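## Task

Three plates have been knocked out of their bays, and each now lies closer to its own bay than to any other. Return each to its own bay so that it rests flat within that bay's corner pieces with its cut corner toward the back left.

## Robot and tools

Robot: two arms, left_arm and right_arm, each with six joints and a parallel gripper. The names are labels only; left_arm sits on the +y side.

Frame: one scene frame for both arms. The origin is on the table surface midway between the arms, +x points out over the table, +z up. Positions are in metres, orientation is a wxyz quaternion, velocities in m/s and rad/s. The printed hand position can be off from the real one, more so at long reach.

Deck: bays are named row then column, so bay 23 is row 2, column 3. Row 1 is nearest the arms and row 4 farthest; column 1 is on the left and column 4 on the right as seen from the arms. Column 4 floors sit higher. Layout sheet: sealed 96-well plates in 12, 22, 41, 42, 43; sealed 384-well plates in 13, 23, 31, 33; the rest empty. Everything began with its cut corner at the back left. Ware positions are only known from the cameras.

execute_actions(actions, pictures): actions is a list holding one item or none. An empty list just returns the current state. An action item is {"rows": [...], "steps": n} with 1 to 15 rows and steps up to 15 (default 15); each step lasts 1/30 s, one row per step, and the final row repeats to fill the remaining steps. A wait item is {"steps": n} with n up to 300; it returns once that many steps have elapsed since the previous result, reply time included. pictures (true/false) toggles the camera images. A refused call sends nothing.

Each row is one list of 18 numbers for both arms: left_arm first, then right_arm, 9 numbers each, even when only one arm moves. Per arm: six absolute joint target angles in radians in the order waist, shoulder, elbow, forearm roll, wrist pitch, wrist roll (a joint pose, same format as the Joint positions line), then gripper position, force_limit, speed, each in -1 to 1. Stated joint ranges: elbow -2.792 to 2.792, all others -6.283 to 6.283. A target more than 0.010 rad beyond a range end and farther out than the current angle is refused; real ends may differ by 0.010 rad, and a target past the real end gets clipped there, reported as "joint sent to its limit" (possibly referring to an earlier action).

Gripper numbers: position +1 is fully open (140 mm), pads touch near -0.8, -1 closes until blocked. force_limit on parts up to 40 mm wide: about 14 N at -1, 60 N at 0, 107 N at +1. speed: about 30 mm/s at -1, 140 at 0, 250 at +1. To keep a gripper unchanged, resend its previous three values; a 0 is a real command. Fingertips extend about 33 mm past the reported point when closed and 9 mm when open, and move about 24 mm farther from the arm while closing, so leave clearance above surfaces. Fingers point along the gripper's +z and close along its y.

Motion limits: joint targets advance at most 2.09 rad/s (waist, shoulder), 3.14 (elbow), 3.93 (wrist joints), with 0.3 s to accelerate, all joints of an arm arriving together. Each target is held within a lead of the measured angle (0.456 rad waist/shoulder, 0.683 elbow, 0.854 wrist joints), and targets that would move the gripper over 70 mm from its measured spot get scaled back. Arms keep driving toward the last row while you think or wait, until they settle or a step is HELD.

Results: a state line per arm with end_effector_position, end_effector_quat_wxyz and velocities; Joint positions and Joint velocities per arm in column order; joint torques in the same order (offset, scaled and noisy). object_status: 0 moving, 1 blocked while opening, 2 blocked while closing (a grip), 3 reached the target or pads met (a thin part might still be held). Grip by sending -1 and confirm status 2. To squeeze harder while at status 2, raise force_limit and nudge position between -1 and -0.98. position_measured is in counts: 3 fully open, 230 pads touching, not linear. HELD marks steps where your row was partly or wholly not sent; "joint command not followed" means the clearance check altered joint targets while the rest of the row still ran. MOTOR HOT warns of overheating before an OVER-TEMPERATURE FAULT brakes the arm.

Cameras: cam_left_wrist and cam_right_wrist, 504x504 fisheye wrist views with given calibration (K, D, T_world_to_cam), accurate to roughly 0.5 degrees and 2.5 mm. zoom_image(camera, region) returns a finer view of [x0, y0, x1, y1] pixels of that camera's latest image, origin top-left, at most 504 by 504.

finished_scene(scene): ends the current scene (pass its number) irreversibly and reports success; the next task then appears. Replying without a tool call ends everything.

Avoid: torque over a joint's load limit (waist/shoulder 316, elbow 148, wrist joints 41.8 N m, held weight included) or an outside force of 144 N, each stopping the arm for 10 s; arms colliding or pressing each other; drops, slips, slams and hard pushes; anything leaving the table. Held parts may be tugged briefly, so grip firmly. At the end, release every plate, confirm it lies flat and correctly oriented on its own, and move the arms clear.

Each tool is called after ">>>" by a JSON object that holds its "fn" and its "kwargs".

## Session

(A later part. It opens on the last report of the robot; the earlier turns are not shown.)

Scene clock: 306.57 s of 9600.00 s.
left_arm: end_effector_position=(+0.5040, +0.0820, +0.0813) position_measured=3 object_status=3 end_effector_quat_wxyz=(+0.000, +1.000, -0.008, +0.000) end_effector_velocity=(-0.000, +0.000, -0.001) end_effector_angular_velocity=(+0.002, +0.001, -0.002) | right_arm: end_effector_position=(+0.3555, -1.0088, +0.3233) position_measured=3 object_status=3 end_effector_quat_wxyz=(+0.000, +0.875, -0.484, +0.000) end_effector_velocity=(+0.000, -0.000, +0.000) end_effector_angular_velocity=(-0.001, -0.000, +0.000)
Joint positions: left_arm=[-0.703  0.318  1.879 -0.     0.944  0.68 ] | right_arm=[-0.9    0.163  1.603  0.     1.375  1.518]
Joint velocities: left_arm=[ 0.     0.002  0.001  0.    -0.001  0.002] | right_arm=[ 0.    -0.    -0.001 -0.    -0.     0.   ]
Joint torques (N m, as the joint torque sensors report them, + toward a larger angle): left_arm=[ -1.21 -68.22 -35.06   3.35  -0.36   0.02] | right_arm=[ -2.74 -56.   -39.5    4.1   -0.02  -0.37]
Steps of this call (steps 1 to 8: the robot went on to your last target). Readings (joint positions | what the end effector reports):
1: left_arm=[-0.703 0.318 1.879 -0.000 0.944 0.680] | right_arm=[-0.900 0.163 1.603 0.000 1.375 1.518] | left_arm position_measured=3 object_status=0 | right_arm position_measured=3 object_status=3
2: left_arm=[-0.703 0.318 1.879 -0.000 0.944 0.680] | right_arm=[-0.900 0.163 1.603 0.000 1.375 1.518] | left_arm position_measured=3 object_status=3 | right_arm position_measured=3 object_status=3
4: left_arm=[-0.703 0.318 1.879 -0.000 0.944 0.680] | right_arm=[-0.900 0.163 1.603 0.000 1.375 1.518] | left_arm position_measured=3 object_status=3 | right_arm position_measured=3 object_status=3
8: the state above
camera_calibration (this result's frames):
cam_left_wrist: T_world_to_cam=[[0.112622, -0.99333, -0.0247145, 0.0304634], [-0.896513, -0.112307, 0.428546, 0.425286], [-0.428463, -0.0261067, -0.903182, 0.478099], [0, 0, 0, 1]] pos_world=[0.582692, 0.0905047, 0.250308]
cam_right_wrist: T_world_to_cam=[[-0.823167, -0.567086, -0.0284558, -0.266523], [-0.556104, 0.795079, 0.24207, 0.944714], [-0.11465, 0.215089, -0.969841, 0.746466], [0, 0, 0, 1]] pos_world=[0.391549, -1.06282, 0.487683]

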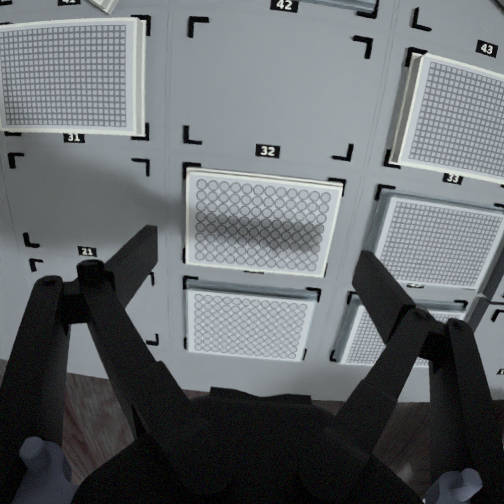

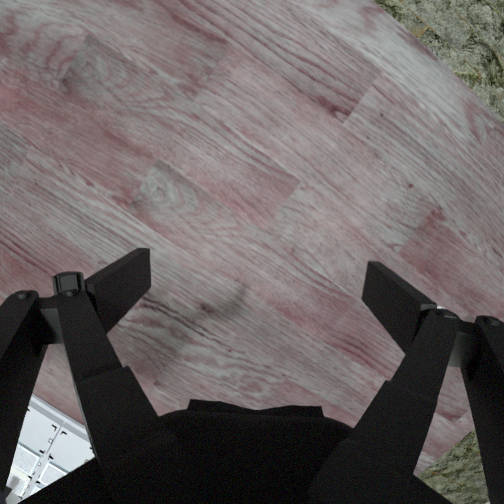

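>>> {"fn": "execute_actions", "kwargs": {"actions": [{"rows":[[-0.7027,0.22,1.80,0,1.12,0.6804,1,0,-0.2,-0.9,0.163,1.603,0,1.375,1.518,1,0,0],[-0.7027,0.22,1.80,0,1.12,0.6804,1,0,-0.2,-0.9,0.163,1.603,0,1.375,1.518,1,0,0],[-0.7027,0.22,1.80,0,1.12,0.6804,1,0,-0.2,-0.9,0.163,1.603,0,1.375,1.518,1,0,0],[-0.7027,0.22,1.80,0,1.12,0.6804,1,0,-0.2,-0.9,0.163,1.603,0,1.375,1.518,1,0,0],[-0.3362,0.2983,1.7414,0,1.1013,1.032,1,0,-0.2,-0.9,0.163,1.603,0,1.375,1.518,1,0,0]],"steps":15}], "pictures": false}}

>>> {"fn": "execute_actions", "kwargs": {"actions": [{"steps":15}]}}

Scene clock: 318.10 s of 9600.00 s.
left_arm: end_effector_position=(+0.6107, +0.1716, +0.1606) position_measured=3 object_status=3 end_effector_quat_wxyz=(+0.001, +1.000, -0.005, +0.001) end_effector_velocity=(+0.356, +0.344, -0.003) end_effector_angular_velocity=(+0.010, +0.010, +0.045) | right_arm: end_effector_position=(+0.3555, -1.0088, +0.3233) position_measured=3 object_status=3 end_effector_quat_wxyz=(+0.000, +0.875, -0.484, +0.000) end_effector_velocity=(+0.001, -0.000, +0.000) end_effector_angular_velocity=(-0.001, -0.001, -0.001)
Joint positions: left_arm=[-0.491  0.272  1.775  0.     1.091  0.886] | right_arm=[-0.9    0.163  1.603  0.     1.375  1.518]
Joint velocities: left_arm=[ 0.741  0.126 -0.162 -0.001  0.05   0.696] | right_arm=[ 0.    -0.    -0.001  0.001 -0.     0.001]
Joint torques (N m, as the joint torque sensors report them, + toward a larger angle): left_arm=[ -2.18 -69.55 -37.26   3.52  -0.06   0.38] | right_arm=[ -1.61 -55.26 -39.49   4.13   0.08  -0.21]
Steps of this call (steps 1 to 15: the robot went on to your last target; steps 16 to 90: nothing new was sent; then 8.03 s passed at rest; steps 91 to 105: all 15 steps of this action). Readings (joint positions | what the end effector reports):
91: left_arm=[-0.703 0.318 1.879 -0.000 0.945 0.680] | right_arm=[-0.900 0.163 1.603 0.000 1.375 1.518] | left_arm position_measured=3 object_status=3 | right_arm position_measured=3 object_status=3
92: left_arm=[-0.703 0.314 1.876 -0.000 0.953 0.680] | right_arm=[-0.900 0.163 1.603 0.000 1.375 1.518] | left_arm position_measured=3 object_status=3 | right_arm position_measured=3 object_status=3
94: left_arm=[-0.703 0.283 1.850 -0.000 1.009 0.680] | right_arm=[-0.900 0.163 1.603 0.000 1.375 1.518] | left_arm position_measured=3 object_status=3 | right_arm position_measured=3 object_status=3
98: left_arm=[-0.670 0.241 1.814 0.000 1.082 0.716] | right_arm=[-0.900 0.163 1.603 0.000 1.375 1.518] | left_arm position_measured=3 object_status=3 | right_arm position_measured=3 object_status=3
105: the state above

Scene clock: 318.60 s of 9600.00 s.
left_arm: end_effector_position=(+0.6799, +0.2496, +0.1600) position_measured=3 object_status=3 end_effector_quat_wxyz=(+0.000, +1.000, -0.000, +0.000) end_effector_velocity=(+0.001, +0.000, +0.001) end_effector_angular_velocity=(-0.000, -0.002, +0.001) | right_arm: end_effector_position=(+0.3555, -1.0088, +0.3233) position_measured=3 object_status=3 end_effector_quat_wxyz=(+0.000, +0.875, -0.484, +0.000) end_effector_velocity=(+0.000, -0.000, +0.000) end_effector_angular_velocity=(-0.000, -0.000, +0.000)
Joint positions: left_arm=[-0.336  0.298  1.741 -0.     1.101  1.032] | right_arm=[-0.9    0.163  1.603  0.     1.375  1.518]
Joint velocities: left_arm=[ 0.001 -0.    -0.001  0.001 -0.    -0.001] | right_arm=[ 0.    -0.    -0.001  0.     0.    -0.   ]
Joint torques (N m, as the joint torque sensors report them, + toward a larger angle): left_arm=[ -1.25 -73.65 -38.19   3.43  -0.4   -0.31] | right_arm=[ -2.26 -56.15 -39.14   4.2    0.12  -0.32]
Steps of this call (steps 1 to 15: the robot went on to your last target). Readings (joint positions | what the end effector reports):
1: left_arm=[-0.466 0.276 1.770 0.000 1.092 0.909] | right_arm=[-0.900 0.163 1.603 0.000 1.375 1.518] | left_arm position_measured=3 object_status=3 | right_arm position_measured=3 object_status=3
2: left_arm=[-0.441 0.281 1.764 0.000 1.094 0.933] | right_arm=[-0.900 0.163 1.603 0.000 1.375 1.518] | left_arm position_measured=3 object_status=3 | right_arm position_measured=3 object_status=3
4: left_arm=[-0.391 0.289 1.753 0.000 1.098 0.980] | right_arm=[-0.900 0.163 1.603 0.000 1.375 1.518] | left_arm position_measured=3 object_status=3 | right_arm position_measured=3 object_status=3
8: left_arm=[-0.337 0.298 1.742 0.000 1.101 1.031] | right_arm=[-0.900 0.163 1.603 0.000 1.375 1.518] | left_arm position_measured=3 object_status=3 | right_arm position_measured=3 object_status=3
15: the state above
camera_calibration (this result's frames):
cam_left_wrist: T_world_to_cam=[[0.127439, -0.991536, -0.0247935, 0.168528], [-0.894793, -0.125718, 0.428416, 0.570209], [-0.427907, -0.032412, -0.903241, 0.630105], [0, 0, 0, 1]] pos_world=[0.758368, 0.25921, 0.329029]
cam_right_wrist: T_world_to_cam=[[-0.823167, -0.567086, -0.0284557, -0.266523], [-0.556104, 0.795079, 0.24207, 0.944714], [-0.11465, 0.215089, -0.969841, 0.746466], [0, 0, 0, 1]] pos_world=[0.391549, -1.06282, 0.487683]

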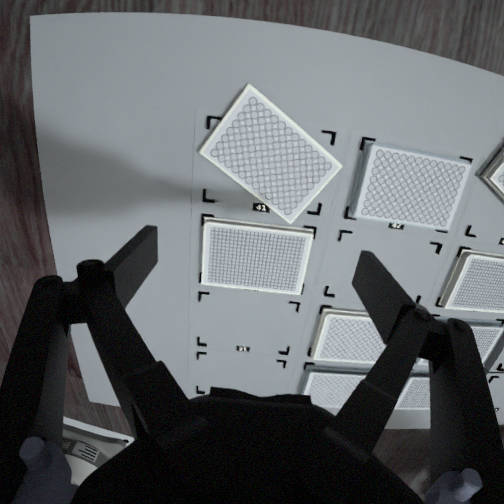

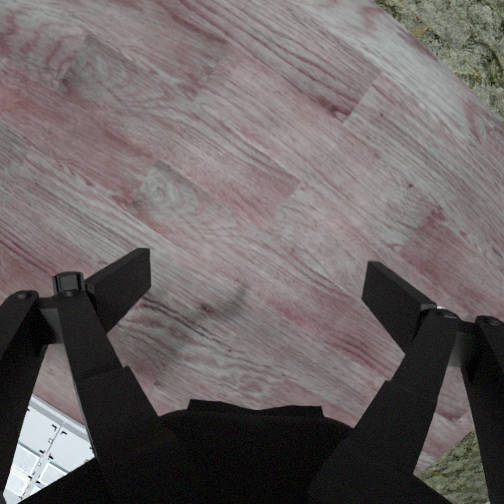

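>>> {"fn": "zoom_image", "kwargs": {"camera": "cam_left_wrist", "region": [185,65,365,245]}}

Region (185, 65, 365, 245) of cam_left_wrist's 504x504 image, scaled by 2.800, with more detail than that image has.

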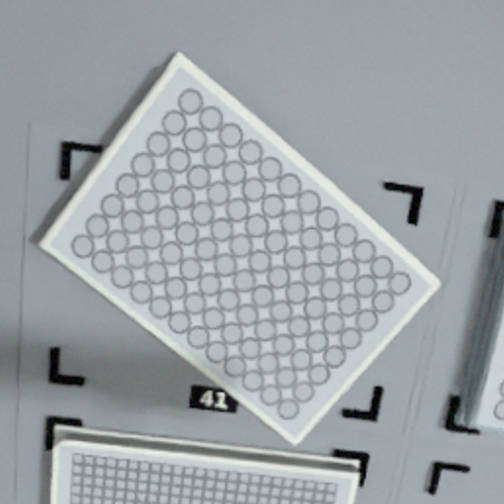

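>>> {"fn": "execute_actions", "kwargs": {"actions": [{"rows":[[-0.3109,0.4265,1.7204,0,0.9947,1.617,1,0,-0.2,-0.9,0.163,1.603,0,1.375,1.518,1,0,0]],"steps":15}], "pictures": false}}

>>> {"fn": "execute_actions", "kwargs": {"actions": [{"steps":8}]}}

Scene clock: 352.67 s of 9600.00 s.
left_arm: end_effector_position=(+0.7263, +0.2432, +0.0800) position_measured=3 object_status=3 end_effector_quat_wxyz=(-0.000, +0.961, -0.276, +0.000) end_effector_velocity=(+0.004, -0.002, +0.002) end_effector_angular_velocity=(-0.003, -0.006, -0.009) | right_arm: end_effector_position=(+0.3555, -1.0088, +0.3233) position_measured=3 object_status=3 end_effector_quat_wxyz=(+0.000, +0.875, -0.484, +0.000) end_effector_velocity=(-0.000, +0.000, -0.001) end_effector_angular_velocity=(+0.001, +0.002, +0.001)
Joint positions: left_arm=[-0.311  0.426  1.72   0.     0.995  1.617] | right_arm=[-0.9    0.163  1.603  0.     1.375  1.518]
Joint velocities: left_arm=[ 0.001  0.001 -0.005  0.    -0.003  0.009] | right_arm=[ 0.     0.     0.001 -0.001  0.001  0.   ]
Joint torques (N m, as the joint torque sensors report them, + toward a larger angle): left_arm=[ -0.23 -77.62 -35.86   3.39  -0.76   0.01] | right_arm=[ -1.88 -55.98 -39.66   4.18   0.08  -0.44]
Steps of this call (steps 1 to 15: the robot went on to your last target; steps 16 to 90: nothing new was sent; then 30.57 s passed at rest; steps 91 to 105: all 15 steps of this action). Readings (joint positions | what the end effector reports):
91: left_arm=[-0.336 0.298 1.741 0.000 1.101 1.033] | right_arm=[-0.900 0.163 1.603 0.000 1.375 1.518] | left_arm position_measured=3 object_status=3 | right_arm position_measured=3 object_status=3
92: left_arm=[-0.336 0.300 1.741 0.000 1.100 1.041] | right_arm=[-0.900 0.163 1.603 0.000 1.375 1.518] | left_arm position_measured=3 object_status=3 | right_arm position_measured=3 object_status=3
94: left_arm=[-0.333 0.313 1.739 0.000 1.089 1.101] | right_arm=[-0.900 0.163 1.603 0.000 1.375 1.518] | left_arm position_measured=3 object_status=3 | right_arm position_measured=3 object_status=3
98: left_arm=[-0.321 0.375 1.729 0.000 1.038 1.380] | right_arm=[-0.900 0.163 1.603 0.000 1.375 1.518] | left_arm position_measured=3 object_status=3 | right_arm position_measured=3 object_status=3
105: the state above

Scene clock: 352.93 s of 9600.00 s.
left_arm: end_effector_position=(+0.7264, +0.2432, +0.0800) position_measured=3 object_status=3 end_effector_quat_wxyz=(+0.000, +0.961, -0.277, +0.000) end_effector_velocity=(-0.000, -0.000, -0.000) end_effector_angular_velocity=(+0.000, +0.000, -0.000) | right_arm: end_effector_position=(+0.3555, -1.0088, +0.3233) position_measured=3 object_status=3 end_effector_quat_wxyz=(+0.000, +0.875, -0.484, +0.000) end_effector_velocity=(+0.000, +0.000, -0.000) end_effector_angular_velocity=(+0.001, -0.000, -0.001)
Joint positions: left_arm=[-0.311  0.426  1.72   0.     0.995  1.617] | right_arm=[-0.9    0.163  1.603  0.     1.375  1.518]
Joint velocities: left_arm=[-0.     0.001 -0.    -0.    -0.     0.   ] | right_arm=[ 0.    -0.     0.001  0.001  0.     0.001]
Joint torques (N m, as the joint torque sensors report them, + toward a larger angle): left_arm=[ -1.79 -82.36 -36.55   3.16  -0.39  -0.01] | right_arm=[ -2.65 -55.69 -39.6    4.2    0.12  -0.28]
Steps of this call (steps 1 to 8: the robot went on to your last target). Readings (joint positions | what the end effector reports):
1: left_arm=[-0.311 0.426 1.720 0.000 0.995 1.617] | right_arm=[-0.900 0.163 1.603 0.000 1.375 1.518] | left_arm position_measured=3 object_status=3 | right_arm position_measured=3 object_status=3
2: left_arm=[-0.311 0.426 1.720 0.000 0.995 1.617] | right_arm=[-0.900 0.163 1.603 0.000 1.375 1.518] | left_arm position_measured=3 object_status=3 | right_arm position_measured=3 object_status=3
4: left_arm=[-0.311 0.426 1.720 0.000 0.995 1.617] | right_arm=[-0.900 0.163 1.603 0.000 1.375 1.518] | left_arm position_measured=3 object_status=3 | right_arm position_measured=3 object_status=3
8: the state above
camera_calibration (this result's frames):
cam_left_wrist: T_world_to_cam=[[-0.418412, -0.907907, -0.0252175, 0.530477], [-0.825, 0.368298, 0.428639, 0.474389], [-0.379877, 0.200152, -0.903124, 0.486109], [0, 0, 0, 1]] pos_world=[0.79799, 0.209611, 0.249053]
cam_right_wrist: T_world_to_cam=[[-0.823167, -0.567086, -0.0284557, -0.266523], [-0.556104, 0.795079, 0.24207, 0.944714], [-0.11465, 0.215089, -0.969841, 0.746466], [0, 0, 0, 1]] pos_world=[0.391549, -1.06282, 0.487683]

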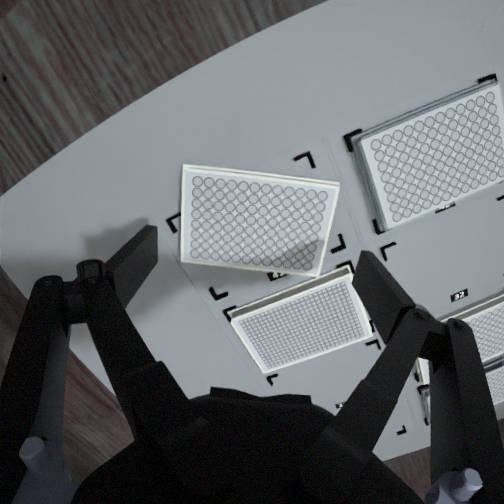

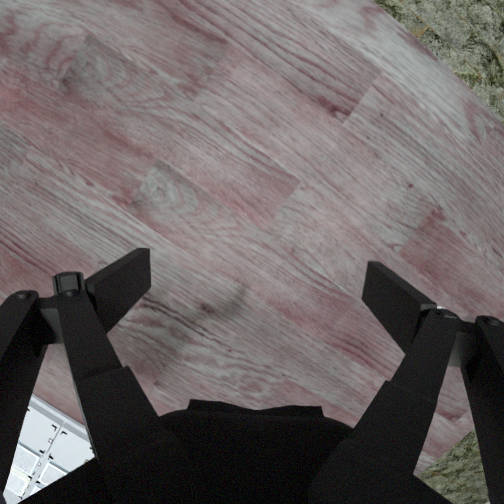

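>>> {"fn": "execute_actions", "kwargs": {"actions": [{"rows":[[-0.3066,0.4265,1.7204,0,0.9947,1.621,1,0,-0.2,-0.9,0.163,1.603,0,1.375,1.518,1,0,0],[-0.3066,0.4265,1.7204,0,0.9947,1.621,1,0,-0.2,-0.9,0.163,1.603,0,1.375,1.518,1,0,0],[-0.3066,0.4265,1.7204,0,0.9947,1.621,1,0,-0.2,-0.9,0.163,1.603,0,1.375,1.518,1,0,0],[-0.3066,0.4669,1.7504,0,0.9243,1.621,1,0,-0.2,-0.9,0.163,1.603,0,1.375,1.518,1,0,0]],"steps":15}]}}

Scene clock: 360.60 s of 9600.00 s.
left_arm: end_effector_position=(+0.7277, +0.2460, +0.0368) position_measured=3 object_status=3 end_effector_quat_wxyz=(-0.000, +0.961, -0.276, -0.000) end_effector_velocity=(-0.001, +0.001, -0.001) end_effector_angular_velocity=(+0.001, +0.002, +0.001) | right_arm: end_effector_position=(+0.3555, -1.0088, +0.3233) position_measured=3 object_status=3 end_effector_quat_wxyz=(+0.000, +0.875, -0.484, +0.000) end_effector_velocity=(+0.000, -0.000, +0.000) end_effector_angular_velocity=(-0.001, -0.000, +0.001)
Joint positions: left_arm=[-0.307  0.467  1.75  -0.     0.924  1.621] | right_arm=[-0.9    0.163  1.603  0.     1.375  1.518]
Joint velocities: left_arm=[ 0.     0.001  0.001 -0.     0.    -0.001] | right_arm=[ 0.     0.    -0.001 -0.001 -0.    -0.   ]
Joint torques (N m, as the joint torque sensors report them, + toward a larger angle): left_arm=[ -1.6  -84.06 -34.12   3.62  -0.95   0.39] | right_arm=[ -2.16 -56.22 -39.44   4.07   0.07  -0.28]
Steps of this call (steps 1 to 15: the robot went on to your last target; steps 16 to 90: nothing new was sent; then 4.17 s passed at rest; steps 91 to 105: all 15 steps of this action). Readings (joint positions | what the end effector reports):
91: left_arm=[-0.311 0.427 1.720 -0.000 0.995 1.617] | right_arm=[-0.900 0.163 1.603 0.000 1.375 1.518] | left_arm position_measured=3 object_status=3 | right_arm position_measured=3 object_status=3
92: left_arm=[-0.309 0.427 1.720 -0.000 0.995 1.619] | right_arm=[-0.900 0.163 1.603 0.000 1.375 1.518] | left_arm position_measured=3 object_status=3 | right_arm position_measured=3 object_status=3
94: left_arm=[-0.307 0.427 1.721 -0.000 0.994 1.621] | right_arm=[-0.900 0.163 1.603 0.000 1.375 1.518] | left_arm position_measured=3 object_status=3 | right_arm position_measured=3 object_status=3
98: left_arm=[-0.307 0.465 1.749 -0.000 0.929 1.621] | right_arm=[-0.900 0.163 1.603 0.000 1.375 1.518] | left_arm position_measured=3 object_status=3 | right_arm position_measured=3 object_status=3
105: the state above
camera_calibration (this result's frames):
cam_left_wrist: T_world_to_cam=[[-0.418157, -0.908025, -0.0251979, 0.532334], [-0.825006, 0.368024, 0.428863, 0.493056], [-0.380145, 0.20012, -0.903018, 0.447251], [0, 0, 0, 1]] pos_world=[0.799393, 0.212412, 0.205837]
cam_right_wrist: T_world_to_cam=[[-0.823167, -0.567086, -0.0284557, -0.266523], [-0.556104, 0.795079, 0.24207, 0.944714], [-0.11465, 0.215088, -0.969841, 0.746466], [0, 0, 0, 1]] pos_world=[0.391549, -1.06282, 0.487683]

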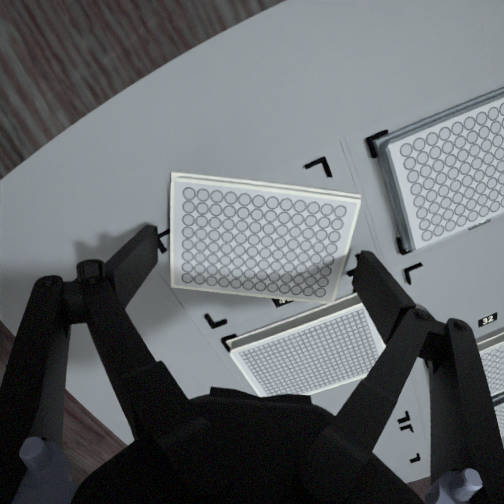

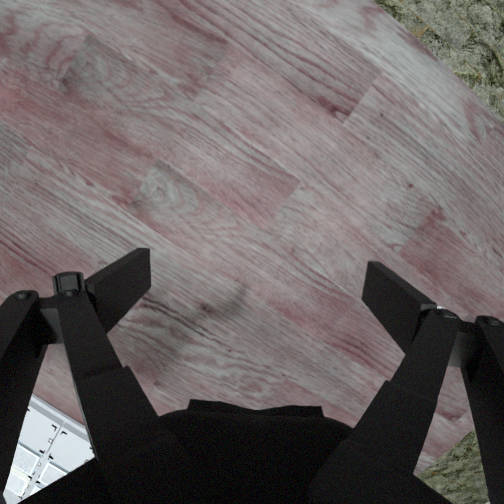

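>>> {"fn": "execute_actions", "kwargs": {"actions": [{"rows":[[-0.3066,0.4669,1.7504,0,0.9243,1.621,-1,0,-0.4,-0.9,0.163,1.603,0,1.375,1.518,1,0,0]],"steps":15}]}}

Scene clock: 364.43 s of 9600.00 s.
left_arm: end_effector_position=(+0.7278, +0.2460, +0.0372) position_measured=41 object_status=2 end_effector_quat_wxyz=(+0.000, +0.961, -0.276, +0.000) end_effector_velocity=(-0.001, +0.000, -0.001) end_effector_angular_velocity=(+0.001, +0.002, -0.001) | right_arm: end_effector_position=(+0.3555, -1.0088, +0.3233) position_measured=3 object_status=3 end_effector_quat_wxyz=(+0.000, +0.875, -0.484, +0.000) end_effector_velocity=(+0.000, +0.000, -0.000) end_effector_angular_velocity=(+0.001, -0.001, +0.001)
Joint positions: left_arm=[-0.307  0.467  1.75   0.     0.924  1.621] | right_arm=[-0.9    0.163  1.603  0.     1.375  1.518]
Joint velocities: left_arm=[ 0.     0.     0.001 -0.     0.     0.001] | right_arm=[ 0.     0.     0.     0.001 -0.    -0.001]
Joint torques (N m, as the joint torque sensors report them, + toward a larger angle): left_arm=[ -1.24 -53.8  -22.56   3.36  -4.38   0.08] | right_arm=[ -2.7  -56.06 -39.15   4.13  -0.1   -0.31]
Steps of this call (steps 1 to 15: the robot went on to your last target; steps 16 to 90: nothing new was sent; then 0.33 s passed at rest; steps 91 to 105: all 15 steps of this action). Readings (joint positions | what the end effector reports):
91: left_arm=[-0.307 0.467 1.750 0.000 0.924 1.621] | right_arm=[-0.900 0.163 1.603 0.000 1.375 1.518] | left_arm position_measured=3 object_status=0 | right_arm position_measured=3 object_status=3
92: left_arm=[-0.307 0.467 1.750 0.000 0.924 1.621] | right_arm=[-0.900 0.163 1.603 0.000 1.375 1.518] | left_arm position_measured=6 object_status=0 | right_arm position_measured=3 object_status=3
94: left_arm=[-0.307 0.467 1.750 0.000 0.924 1.621] | right_arm=[-0.900 0.163 1.603 0.000 1.375 1.518] | left_arm position_measured=16 object_status=0 | right_arm position_measured=3 object_status=3
98: left_arm=[-0.307 0.467 1.750 0.000 0.924 1.621] | right_arm=[-0.900 0.163 1.603 0.000 1.375 1.518] | left_arm position_measured=37 object_status=0 | right_arm position_measured=3 object_status=3
105: the state above
camera_calibration (this result's frames):
cam_left_wrist: T_world_to_cam=[[-0.418136, -0.908036, -0.0251688, 0.532342], [-0.825203, 0.368119, 0.428402, 0.493105], [-0.379739, 0.1999, -0.903238, 0.447369], [0, 0, 0, 1]] pos_world=[0.799387, 0.212435, 0.206232]
cam_right_wrist: T_world_to_cam=[[-0.823167, -0.567086, -0.0284559, -0.266523], [-0.556104, 0.795079, 0.24207, 0.944714], [-0.11465, 0.215089, -0.969841, 0.746466], [0, 0, 0, 1]] pos_world=[0.391549, -1.06282, 0.487683]

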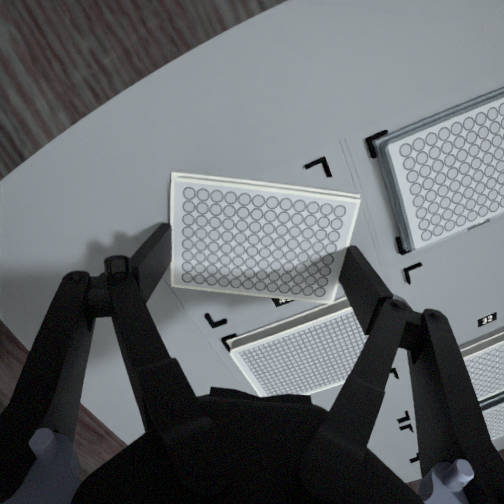

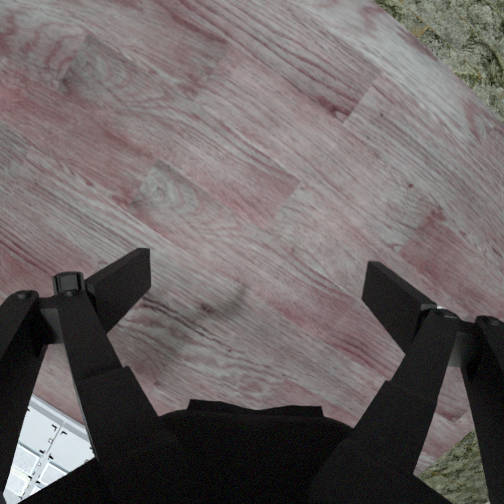

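>>> {"fn": "execute_actions", "kwargs": {"actions": [{"rows":[[-0.3066,0.435,1.7266,0,0.98,1.621,-1,0,-0.4,-0.9,0.163,1.603,0,1.375,1.518,1,0,0],[-0.3066,0.435,1.7266,0,0.98,1.621,-1,0,-0.4,-0.9,0.163,1.603,0,1.375,1.518,1,0,0],[-0.3066,0.435,1.7266,0,0.98,1.621,-1,0,-0.4,-0.9,0.163,1.603,0,1.375,1.518,1,0,0],[-0.3066,0.435,1.7266,0,0.98,1.621,-1,0,-0.4,-0.9,0.163,1.603,0,1.375,1.518,1,0,0],[-0.3066,0.435,1.7266,0,0.98,1.621,-1,0,-0.4,-0.9,0.163,1.603,0,1.375,1.518,1,0,0],[-0.3145,0.4317,1.7553,0,0.954,1.0685,-1,0,-0.4,-0.9,0.163,1.603,0,1.375,1.518,1,0,0]],"steps":15}], "pictures": false}}

>>> {"fn": "execute_actions", "kwargs": {"actions": [{"steps":12}]}}

>>> {"fn": "zoom_image", "kwargs": {"camera": "cam_left_wrist", "region": [130,130,410,350]}}

Scene clock: 374.67 s of 9600.00 s.
left_arm: end_effector_position=(+0.7181, +0.2458, +0.0610) position_measured=44 object_status=2 end_effector_quat_wxyz=(+0.000, +0.999, -0.048, +0.000) end_effector_velocity=(-0.023, -0.004, -0.019) end_effector_angular_velocity=(+0.000, +0.002, +1.391) | right_arm: end_effector_position=(+0.3555, -1.0088, +0.3233) position_measured=3 object_status=3 end_effector_quat_wxyz=(+0.000, +0.875, -0.484, +0.000) end_effector_velocity=(-0.000, +0.000, -0.000) end_effector_angular_velocity=(+0.000, -0.000, -0.001)
Joint positions: left_arm=[-0.313  0.432  1.753 -0.     0.956  1.15 ] | right_arm=[-0.9    0.163  1.603  0.     1.375  1.518]
Joint velocities: left_arm=[-0.02  -0.006  0.051  0.    -0.043 -1.412] | right_arm=[-0.    -0.     0.001  0.    -0.001  0.   ]
Joint torques (N m, as the joint torque sensors report them, + toward a larger angle): left_arm=[ -0.21 -84.12 -36.81   3.79  -0.63  -0.21] | right_arm=[ -2.27 -55.75 -39.35   4.15  -0.05  -0.34]
Steps of this call (steps 1 to 15: the robot went on to your last target; steps 16 to 90: nothing new was sent; then 6.73 s passed at rest; steps 91 to 105: all 15 steps of this action). Readings (joint positions | what the end effector reports):
91: left_arm=[-0.307 0.467 1.750 0.000 0.925 1.621] | right_arm=[-0.900 0.163 1.603 0.000 1.375 1.518] | left_arm position_measured=41 object_status=2 | right_arm position_measured=3 object_status=3
92: left_arm=[-0.307 0.463 1.748 -0.000 0.932 1.621] | right_arm=[-0.900 0.163 1.603 0.000 1.375 1.518] | left_arm position_measured=41 object_status=2 | right_arm position_measured=3 object_status=3
94: left_arm=[-0.307 0.441 1.731 0.000 0.970 1.621] | right_arm=[-0.900 0.163 1.603 0.000 1.375 1.518] | left_arm position_measured=44 object_status=2 | right_arm position_measured=3 object_status=3
98: left_arm=[-0.307 0.435 1.731 0.000 0.976 1.590] | right_arm=[-0.900 0.163 1.603 0.000 1.375 1.518] | left_arm position_measured=44 object_status=2 | right_arm position_measured=3 object_status=3
105: the state above

Scene clock: 375.07 s of 9600.00 s.
left_arm: end_effector_position=(+0.7169, +0.2456, +0.0600) position_measured=44 object_status=2 end_effector_quat_wxyz=(+0.000, +1.000, -0.008, +0.000) end_effector_velocity=(+0.000, -0.000, +0.001) end_effector_angular_velocity=(-0.001, -0.001, +0.000) | right_arm: end_effector_position=(+0.3555, -1.0088, +0.3233) position_measured=3 object_status=3 end_effector_quat_wxyz=(+0.000, +0.875, -0.484, +0.000) end_effector_velocity=(+0.000, +0.001, -0.001) end_effector_angular_velocity=(+0.003, -0.001, -0.000)
Joint positions: left_arm=[-0.314  0.432  1.755 -0.     0.954  1.069] | right_arm=[-0.9    0.163  1.603  0.     1.375  1.518]
Joint velocities: left_arm=[-0.    -0.001 -0.    -0.     0.    -0.   ] | right_arm=[ 0.    -0.     0.001  0.002  0.001  0.   ]
Joint torques (N m, as the joint torque sensors report them, + toward a larger angle): left_arm=[  1.49 -82.46 -36.75   3.13  -0.23  -0.33] | right_arm=[ -1.62 -56.64 -39.62   4.13   0.17  -0.29]
Steps of this call (steps 1 to 12: the robot went on to your last target). Readings (joint positions | what the end effector reports):
1: left_arm=[-0.314 0.432 1.754 -0.000 0.955 1.109] | right_arm=[-0.900 0.163 1.603 0.000 1.375 1.518] | left_arm position_measured=44 object_status=2 | right_arm position_measured=3 object_status=3
2: left_arm=[-0.314 0.432 1.755 -0.000 0.954 1.083] | right_arm=[-0.900 0.163 1.603 0.000 1.375 1.518] | left_arm position_measured=44 object_status=2 | right_arm position_measured=3 object_status=3
4: left_arm=[-0.314 0.432 1.755 -0.000 0.954 1.069] | right_arm=[-0.900 0.163 1.603 0.000 1.375 1.518] | left_arm position_measured=44 object_status=2 | right_arm position_measured=3 object_status=3
8: left_arm=[-0.314 0.432 1.755 -0.000 0.954 1.069] | right_arm=[-0.900 0.163 1.603 0.000 1.375 1.518] | left_arm position_measured=44 object_status=2 | right_arm position_measured=3 object_status=3
12: the state above
camera_calibration (this result's frames):
cam_left_wrist: T_world_to_cam=[[0.112755, -0.993312, -0.0248366, 0.168332], [-0.896567, -0.112484, 0.428386, 0.643673], [-0.428315, -0.0260349, -0.903254, 0.554259], [0, 0, 0, 1]] pos_world=[0.795513, 0.254039, 0.229077]
cam_right_wrist: T_world_to_cam=[[-0.823167, -0.567086, -0.0284557, -0.266523], [-0.556104, 0.795079, 0.24207, 0.944714], [-0.11465, 0.215088, -0.969841, 0.746466], [0, 0, 0, 1]] pos_world=[0.391549, -1.06282, 0.487683]

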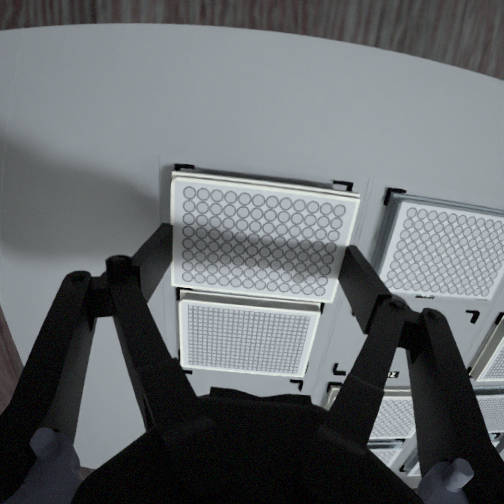

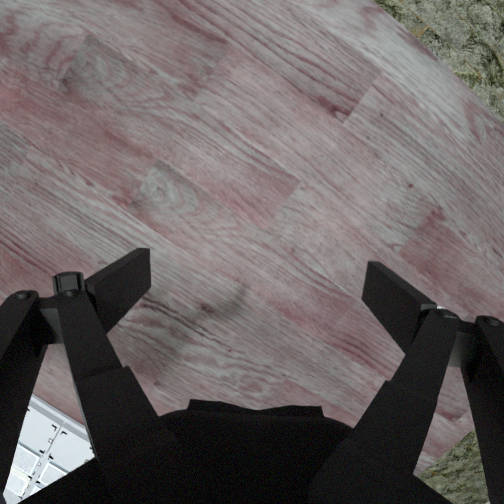

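Region (130, 130, 410, 350) of cam_left_wrist's 504x504 image, scaled by 1.800, with more detail than that image has; it fills the top 396 rows of this view, and the rest is white.

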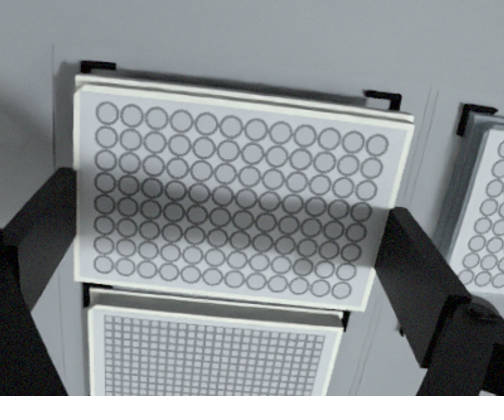

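>>> {"fn": "execute_actions", "kwargs": {"actions": [{"rows":[[-0.3145,0.4483,1.7667,0,0.9264,1.0685,-1,0,-0.4,-0.9,0.163,1.603,0,1.375,1.518,1,0,0]],"steps":12}]}}

>>> {"fn": "zoom_image", "kwargs": {"camera": "cam_left_wrist", "region": [130,130,410,350]}}

Scene clock: 382.67 s of 9600.00 s.
left_arm: end_effector_position=(+0.7168, +0.2456, +0.0430) position_measured=44 object_status=2 end_effector_quat_wxyz=(+0.000, +1.000, -0.008, +0.000) end_effector_velocity=(+0.000, -0.000, -0.001) end_effector_angular_velocity=(+0.001, +0.001, +0.000) | right_arm: end_effector_position=(+0.3555, -1.0088, +0.3233) position_measured=3 object_status=3 end_effector_quat_wxyz=(+0.000, +0.875, -0.484, +0.000) end_effector_velocity=(-0.000, +0.001, -0.000) end_effector_angular_velocity=(+0.001, +0.000, -0.001)
Joint positions: left_arm=[-0.315  0.448  1.767  0.     0.926  1.069] | right_arm=[-0.9    0.163  1.603  0.     1.375  1.518]
Joint velocities: left_arm=[-0.     0.002 -0.001  0.     0.    -0.   ] | right_arm=[0.    0.    0.001 0.    0.001 0.001]
Joint torques (N m, as the joint torque sensors report them, + toward a larger angle): left_arm=[  0.94 -81.3  -34.5    3.57  -0.53   0.11] | right_arm=[ -2.76 -55.48 -39.5    4.04   0.15  -0.19]
Steps of this call (steps 1 to 30: the robot went on to your last target; steps 31 to 90: nothing new was sent; then 4.20 s passed at rest; steps 91 to 102: all 12 steps of this action). Readings (joint positions | what the end effector reports):
91: left_arm=[-0.315 0.432 1.755 0.000 0.954 1.069] | right_arm=[-0.900 0.163 1.603 0.000 1.375 1.518] | left_arm position_measured=44 object_status=2 | right_arm position_measured=3 object_status=3
92: left_arm=[-0.315 0.435 1.758 0.000 0.946 1.068] | right_arm=[-0.900 0.163 1.603 0.000 1.375 1.518] | left_arm position_measured=44 object_status=2 | right_arm position_measured=3 object_status=3
94: left_arm=[-0.315 0.447 1.766 0.000 0.929 1.069] | right_arm=[-0.900 0.163 1.603 0.000 1.375 1.518] | left_arm position_measured=44 object_status=2 | right_arm position_measured=3 object_status=3
98: left_arm=[-0.315 0.448 1.767 0.000 0.926 1.068] | right_arm=[-0.900 0.163 1.603 0.000 1.375 1.518] | left_arm position_measured=44 object_status=2 | right_arm position_measured=3 object_status=3
102: the state above
camera_calibration (this result's frames):
cam_left_wrist: T_world_to_cam=[[0.112723, -0.99331, -0.0250829, 0.167959], [-0.896433, -0.112553, 0.428649, 0.65081], [-0.428605, -0.0258334, -0.903123, 0.539024], [0, 0, 0, 1]] pos_world=[0.795503, 0.254011, 0.212049]
cam_right_wrist: T_world_to_cam=[[-0.823167, -0.567086, -0.0284556, -0.266524], [-0.556104, 0.795079, 0.24207, 0.944714], [-0.11465, 0.215088, -0.969841, 0.746466], [0, 0, 0, 1]] pos_world=[0.391549, -1.06282, 0.487683]

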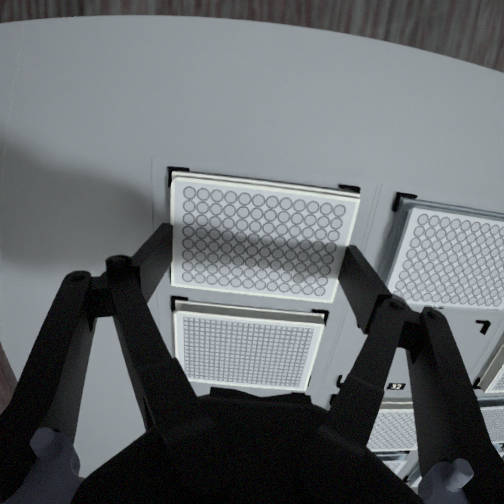

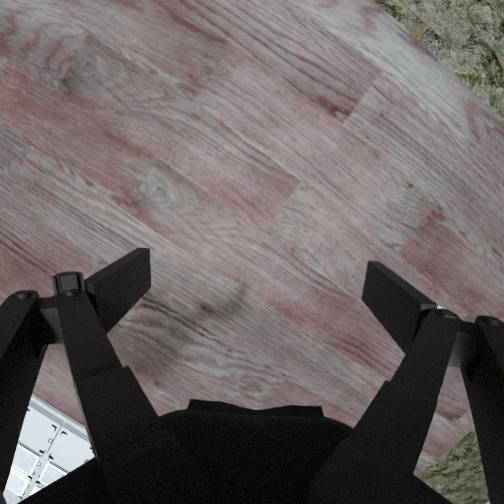

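Region (130, 130, 410, 350) of cam_left_wrist's 504x504 image, scaled by 1.800, with more detail than that image has; it fills the top 396 rows of this view, and the rest is white.

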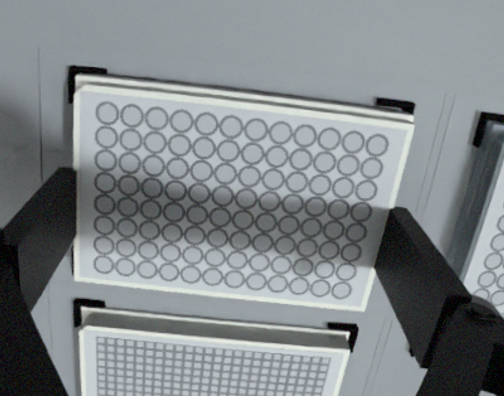

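>>> {"fn": "execute_actions", "kwargs": {"actions": [{"rows":[[-0.3145,0.4542,1.7707,0,0.9167,1.0685,-1,0,-0.4,-0.9,0.163,1.603,0,1.375,1.518,1,0,0]],"steps":10}]}}

>>> {"fn": "zoom_image", "kwargs": {"camera": "cam_left_wrist", "region": [130,130,410,350]}}

Scene clock: 392.07 s of 9600.00 s.
left_arm: end_effector_position=(+0.7168, +0.2456, +0.0372) position_measured=44 object_status=2 end_effector_quat_wxyz=(+0.000, +1.000, -0.008, +0.000) end_effector_velocity=(+0.001, +0.000, +0.000) end_effector_angular_velocity=(+0.000, -0.003, -0.002) | right_arm: end_effector_position=(+0.3555, -1.0088, +0.3233) position_measured=3 object_status=3 end_effector_quat_wxyz=(+0.000, +0.875, -0.484, +0.000) end_effector_velocity=(-0.000, +0.000, -0.001) end_effector_angular_velocity=(+0.001, +0.001, -0.000)
Joint positions: left_arm=[-0.314  0.454  1.771 -0.     0.917  1.068] | right_arm=[-0.9    0.163  1.603  0.     1.375  1.518]
Joint velocities: left_arm=[ 0.    -0.001 -0.     0.002 -0.002  0.001] | right_arm=[-0.     0.     0.001 -0.001 -0.     0.   ]
Joint torques (N m, as the joint torque sensors report them, + toward a larger angle): left_arm=[ -5.22 -39.58 -15.62   2.57  -4.62   0.46] | right_arm=[ -2.61 -56.65 -39.45   4.21   0.13  -0.4 ]
Steps of this call (steps 1 to 15: the robot went on to your last target; steps 16 to 90: nothing new was sent; then 6.07 s passed at rest; steps 91 to 100: all 10 steps of this action). Readings (joint positions | what the end effector reports):
91: left_arm=[-0.314 0.449 1.767 -0.000 0.926 1.069] | right_arm=[-0.900 0.163 1.603 0.000 1.375 1.518] | left_arm position_measured=44 object_status=2 | right_arm position_measured=3 object_status=3
92: left_arm=[-0.314 0.451 1.768 -0.000 0.922 1.068] | right_arm=[-0.900 0.163 1.603 0.000 1.375 1.518] | left_arm position_measured=44 object_status=2 | right_arm position_measured=3 object_status=3
94: left_arm=[-0.314 0.454 1.770 -0.000 0.918 1.068] | right_arm=[-0.900 0.163 1.603 0.000 1.375 1.518] | left_arm position_measured=44 object_status=2 | right_arm position_measured=3 object_status=3
98: left_arm=[-0.314 0.454 1.771 -0.000 0.917 1.068] | right_arm=[-0.900 0.163 1.603 0.000 1.375 1.518] | left_arm position_measured=44 object_status=2 | right_arm position_measured=3 object_status=3
100: the state above
camera_calibration (this result's frames):
cam_left_wrist: T_world_to_cam=[[0.112901, -0.993292, -0.0250011, 0.167708], [-0.89643, -0.11268, 0.428622, 0.653357], [-0.428564, -0.0259803, -0.903138, 0.533763], [0, 0, 0, 1]] pos_world=[0.795506, 0.25407, 0.206211]
cam_right_wrist: T_world_to_cam=[[-0.823167, -0.567086, -0.0284559, -0.266523], [-0.556104, 0.795079, 0.24207, 0.944714], [-0.11465, 0.215088, -0.969841, 0.746466], [0, 0, 0, 1]] pos_world=[0.391549, -1.06282, 0.487683]

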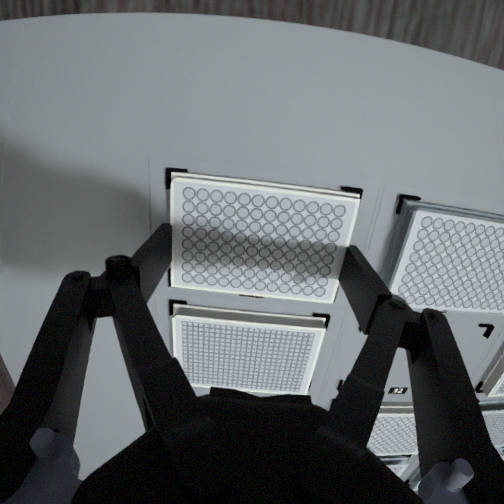

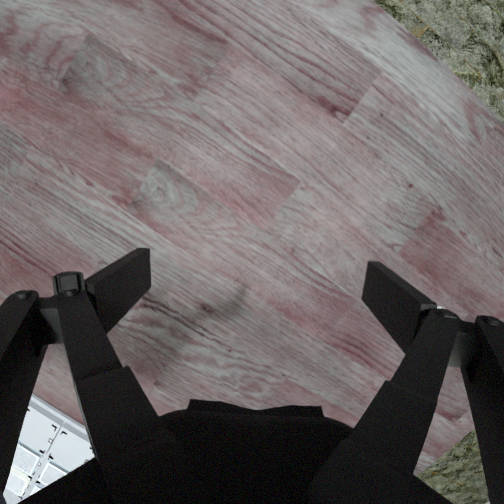

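Region (130, 130, 410, 350) of cam_left_wrist's 504x504 image, scaled by 1.800, with more detail than that image has; it fills the top 396 rows of this view, and the rest is white.

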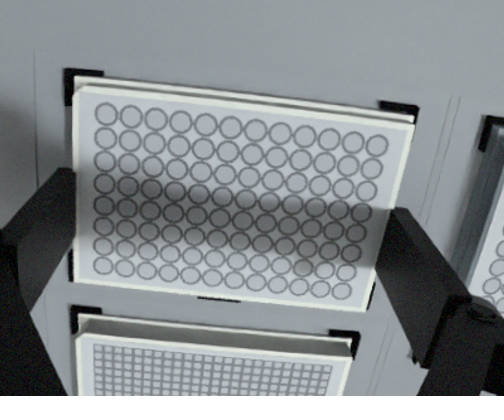

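>>> {"fn": "execute_actions", "kwargs": {"actions": [{"rows":[[-0.3145,0.4508,1.7683,0,0.9225,1.0685,-1,0,-0.2,-0.9,0.163,1.603,0,1.375,1.518,1,0,0],[-0.3145,0.4508,1.7683,0,0.9225,1.0685,-1,0,-0.2,-0.9,0.163,1.603,0,1.375,1.518,1,0,0],[-0.3145,0.4508,1.7683,0,0.9225,1.0685,-1,0,-0.2,-0.9,0.163,1.603,0,1.375,1.518,1,0,0],[-0.3145,0.4508,1.7683,0,0.9225,1.0685,1,0,-0.2,-0.9,0.163,1.603,0,1.375,1.518,1,0,0],[-0.3145,0.4508,1.7683,0,0.9225,1.0685,1,0,-0.2,-0.9,0.163,1.603,0,1.375,1.518,1,0,0],[-0.3145,0.4508,1.7683,0,0.9225,1.0685,1,0,-0.2,-0.9,0.163,1.603,0,1.375,1.518,1,0,0],[-0.3145,0.4508,1.7683,0,0.9225,1.0685,1,0,-0.2,-0.9,0.163,1.603,0,1.375,1.518,1,0,0],[-0.3145,0.4508,1.7683,0,0.9225,1.0685,1,0,-0.2,-0.9,0.163,1.603,0,1.375,1.518,1,0,0],[-0.3145,0.412,1.742,0,0.987,1.0685,1,0,-0.2,-0.9,0.163,1.603,0,1.375,1.518,1,0,0]],"steps":15}], "pictures": false}}

>>> {"fn": "execute_actions", "kwargs": {"actions": [{"steps":8}]}}

>>> {"fn": "zoom_image", "kwargs": {"camera": "cam_left_wrist", "region": [170,140,370,340]}}

Scene clock: 403.57 s of 9600.00 s.
left_arm: end_effector_position=(+0.7164, +0.2459, +0.0804) position_measured=3 object_status=0 end_effector_quat_wxyz=(+0.000, +1.000, -0.008, +0.001) end_effector_velocity=(-0.006, +0.003, -0.001) end_effector_angular_velocity=(+0.006, +0.012, +0.000) | right_arm: end_effector_position=(+0.3555, -1.0088, +0.3233) position_measured=3 object_status=3 end_effector_quat_wxyz=(+0.000, +0.875, -0.484, +0.000) end_effector_velocity=(-0.001, -0.000, -0.000) end_effector_angular_velocity=(-0.001, +0.001, +0.000)
Joint positions: left_arm=[-0.315  0.412  1.742  0.     0.987  1.069] | right_arm=[-0.9    0.163  1.603  0.     1.375  1.518]
Joint velocities: left_arm=[ 0.    -0.002  0.006 -0.     0.01   0.   ] | right_arm=[-0.     0.     0.001 -0.002 -0.     0.   ]
Joint torques (N m, as the joint torque sensors report them, + toward a larger angle): left_arm=[ -0.69 -87.12 -39.1    4.02  -0.48  -0.09] | right_arm=[ -2.92 -55.57 -39.17   4.19   0.12  -0.35]
Steps of this call (steps 1 to 15: the robot went on to your last target; steps 16 to 90: nothing new was sent; then 8.00 s passed at rest; steps 91 to 105: all 15 steps of this action). Readings (joint positions | what the end effector reports):
91: left_arm=[-0.315 0.454 1.771 0.000 0.917 1.069] | right_arm=[-0.900 0.163 1.603 0.000 1.375 1.518] | left_arm position_measured=44 object_status=2 | right_arm position_measured=3 object_status=3
92: left_arm=[-0.315 0.453 1.770 0.000 0.919 1.069] | right_arm=[-0.900 0.163 1.603 0.000 1.375 1.518] | left_arm position_measured=44 object_status=2 | right_arm position_measured=3 object_status=3
94: left_arm=[-0.315 0.452 1.769 0.000 0.922 1.069] | right_arm=[-0.900 0.163 1.603 0.000 1.375 1.518] | left_arm position_measured=44 object_status=0 | right_arm position_measured=3 object_status=3
98: left_arm=[-0.315 0.451 1.768 0.000 0.922 1.069] | right_arm=[-0.900 0.163 1.603 0.000 1.375 1.518] | left_arm position_measured=21 object_status=0 | right_arm position_measured=3 object_status=3
105: the state above

Scene clock: 403.83 s of 9600.00 s.
left_arm: end_effector_position=(+0.7162, +0.2459, +0.0803) position_measured=3 object_status=3 end_effector_quat_wxyz=(+0.000, +1.000, -0.008, +0.000) end_effector_velocity=(+0.000, +0.000, +0.002) end_effector_angular_velocity=(-0.001, -0.002, -0.000) | right_arm: end_effector_position=(+0.3555, -1.0088, +0.3233) position_measured=3 object_status=3 end_effector_quat_wxyz=(+0.000, +0.875, -0.484, +0.000) end_effector_velocity=(+0.000, +0.000, +0.000) end_effector_angular_velocity=(+0.001, -0.001, +0.000)
Joint positions: left_arm=[-0.315  0.412  1.742  0.     0.987  1.069] | right_arm=[-0.9    0.163  1.603  0.     1.375  1.518]
Joint velocities: left_arm=[ 0.    -0.003 -0.    -0.     0.001  0.   ] | right_arm=[ 0.    -0.    -0.     0.001  0.    -0.   ]
Joint torques (N m, as the joint torque sensors report them, + toward a larger angle): left_arm=[ -1.11 -80.02 -36.84   3.25  -0.72   0.09] | right_arm=[ -2.03 -55.68 -39.4    3.97  -0.09  -0.31]
Steps of this call (steps 1 to 8: the robot went on to your last target). Readings (joint positions | what the end effector reports):
1: left_arm=[-0.315 0.412 1.742 0.000 0.987 1.069] | right_arm=[-0.900 0.163 1.603 0.000 1.375 1.518] | left_arm position_measured=3 object_status=0 | right_arm position_measured=3 object_status=3
2: left_arm=[-0.315 0.412 1.742 0.000 0.987 1.069] | right_arm=[-0.900 0.163 1.603 0.000 1.375 1.518] | left_arm position_measured=3 object_status=3 | right_arm position_measured=3 object_status=3
4: left_arm=[-0.315 0.412 1.742 0.000 0.987 1.069] | right_arm=[-0.900 0.163 1.603 0.000 1.375 1.518] | left_arm position_measured=3 object_status=3 | right_arm position_measured=3 object_status=3
8: the state above
camera_calibration (this result's frames):
cam_left_wrist: T_world_to_cam=[[0.112658, -0.993323, -0.0248642, 0.169336], [-0.896572, -0.112409, 0.428395, 0.634417], [-0.428329, -0.0259698, -0.903249, 0.572237], [0, 0, 0, 1]] pos_world=[0.794829, 0.25438, 0.249302]
cam_right_wrist: T_world_to_cam=[[-0.823167, -0.567086, -0.0284558, -0.266523], [-0.556104, 0.795079, 0.24207, 0.944714], [-0.11465, 0.215089, -0.969841, 0.746466], [0, 0, 0, 1]] pos_world=[0.391549, -1.06282, 0.487683]

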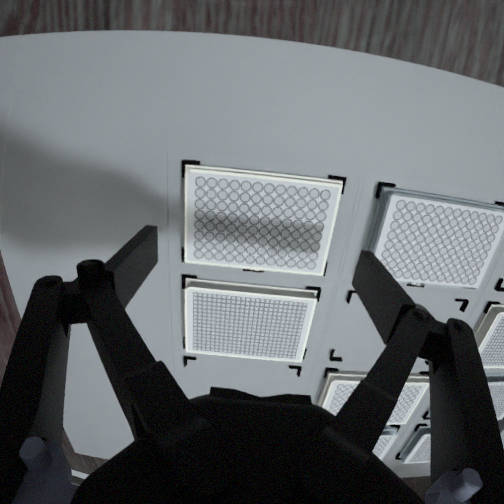

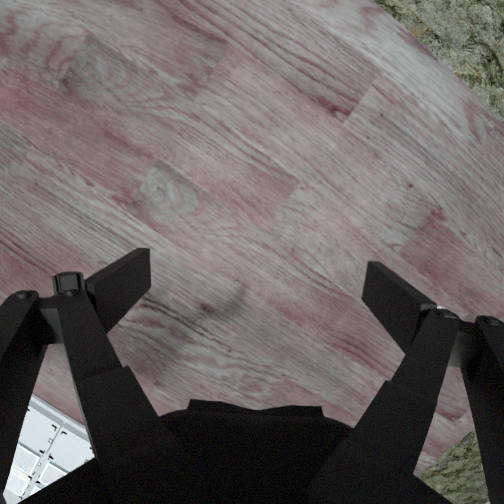

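Region (170, 140, 370, 340) of cam_left_wrist's 504x504 image, scaled by 2.520, with more detail than that image has.

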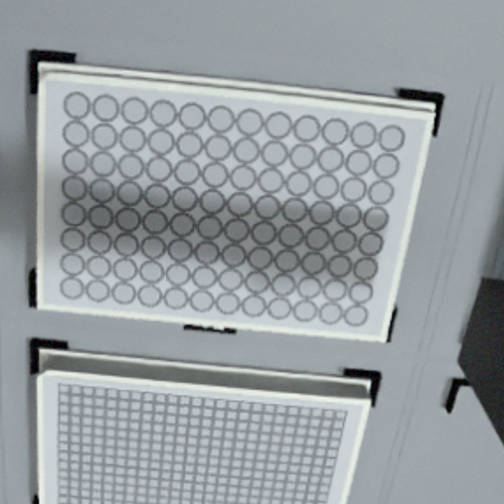

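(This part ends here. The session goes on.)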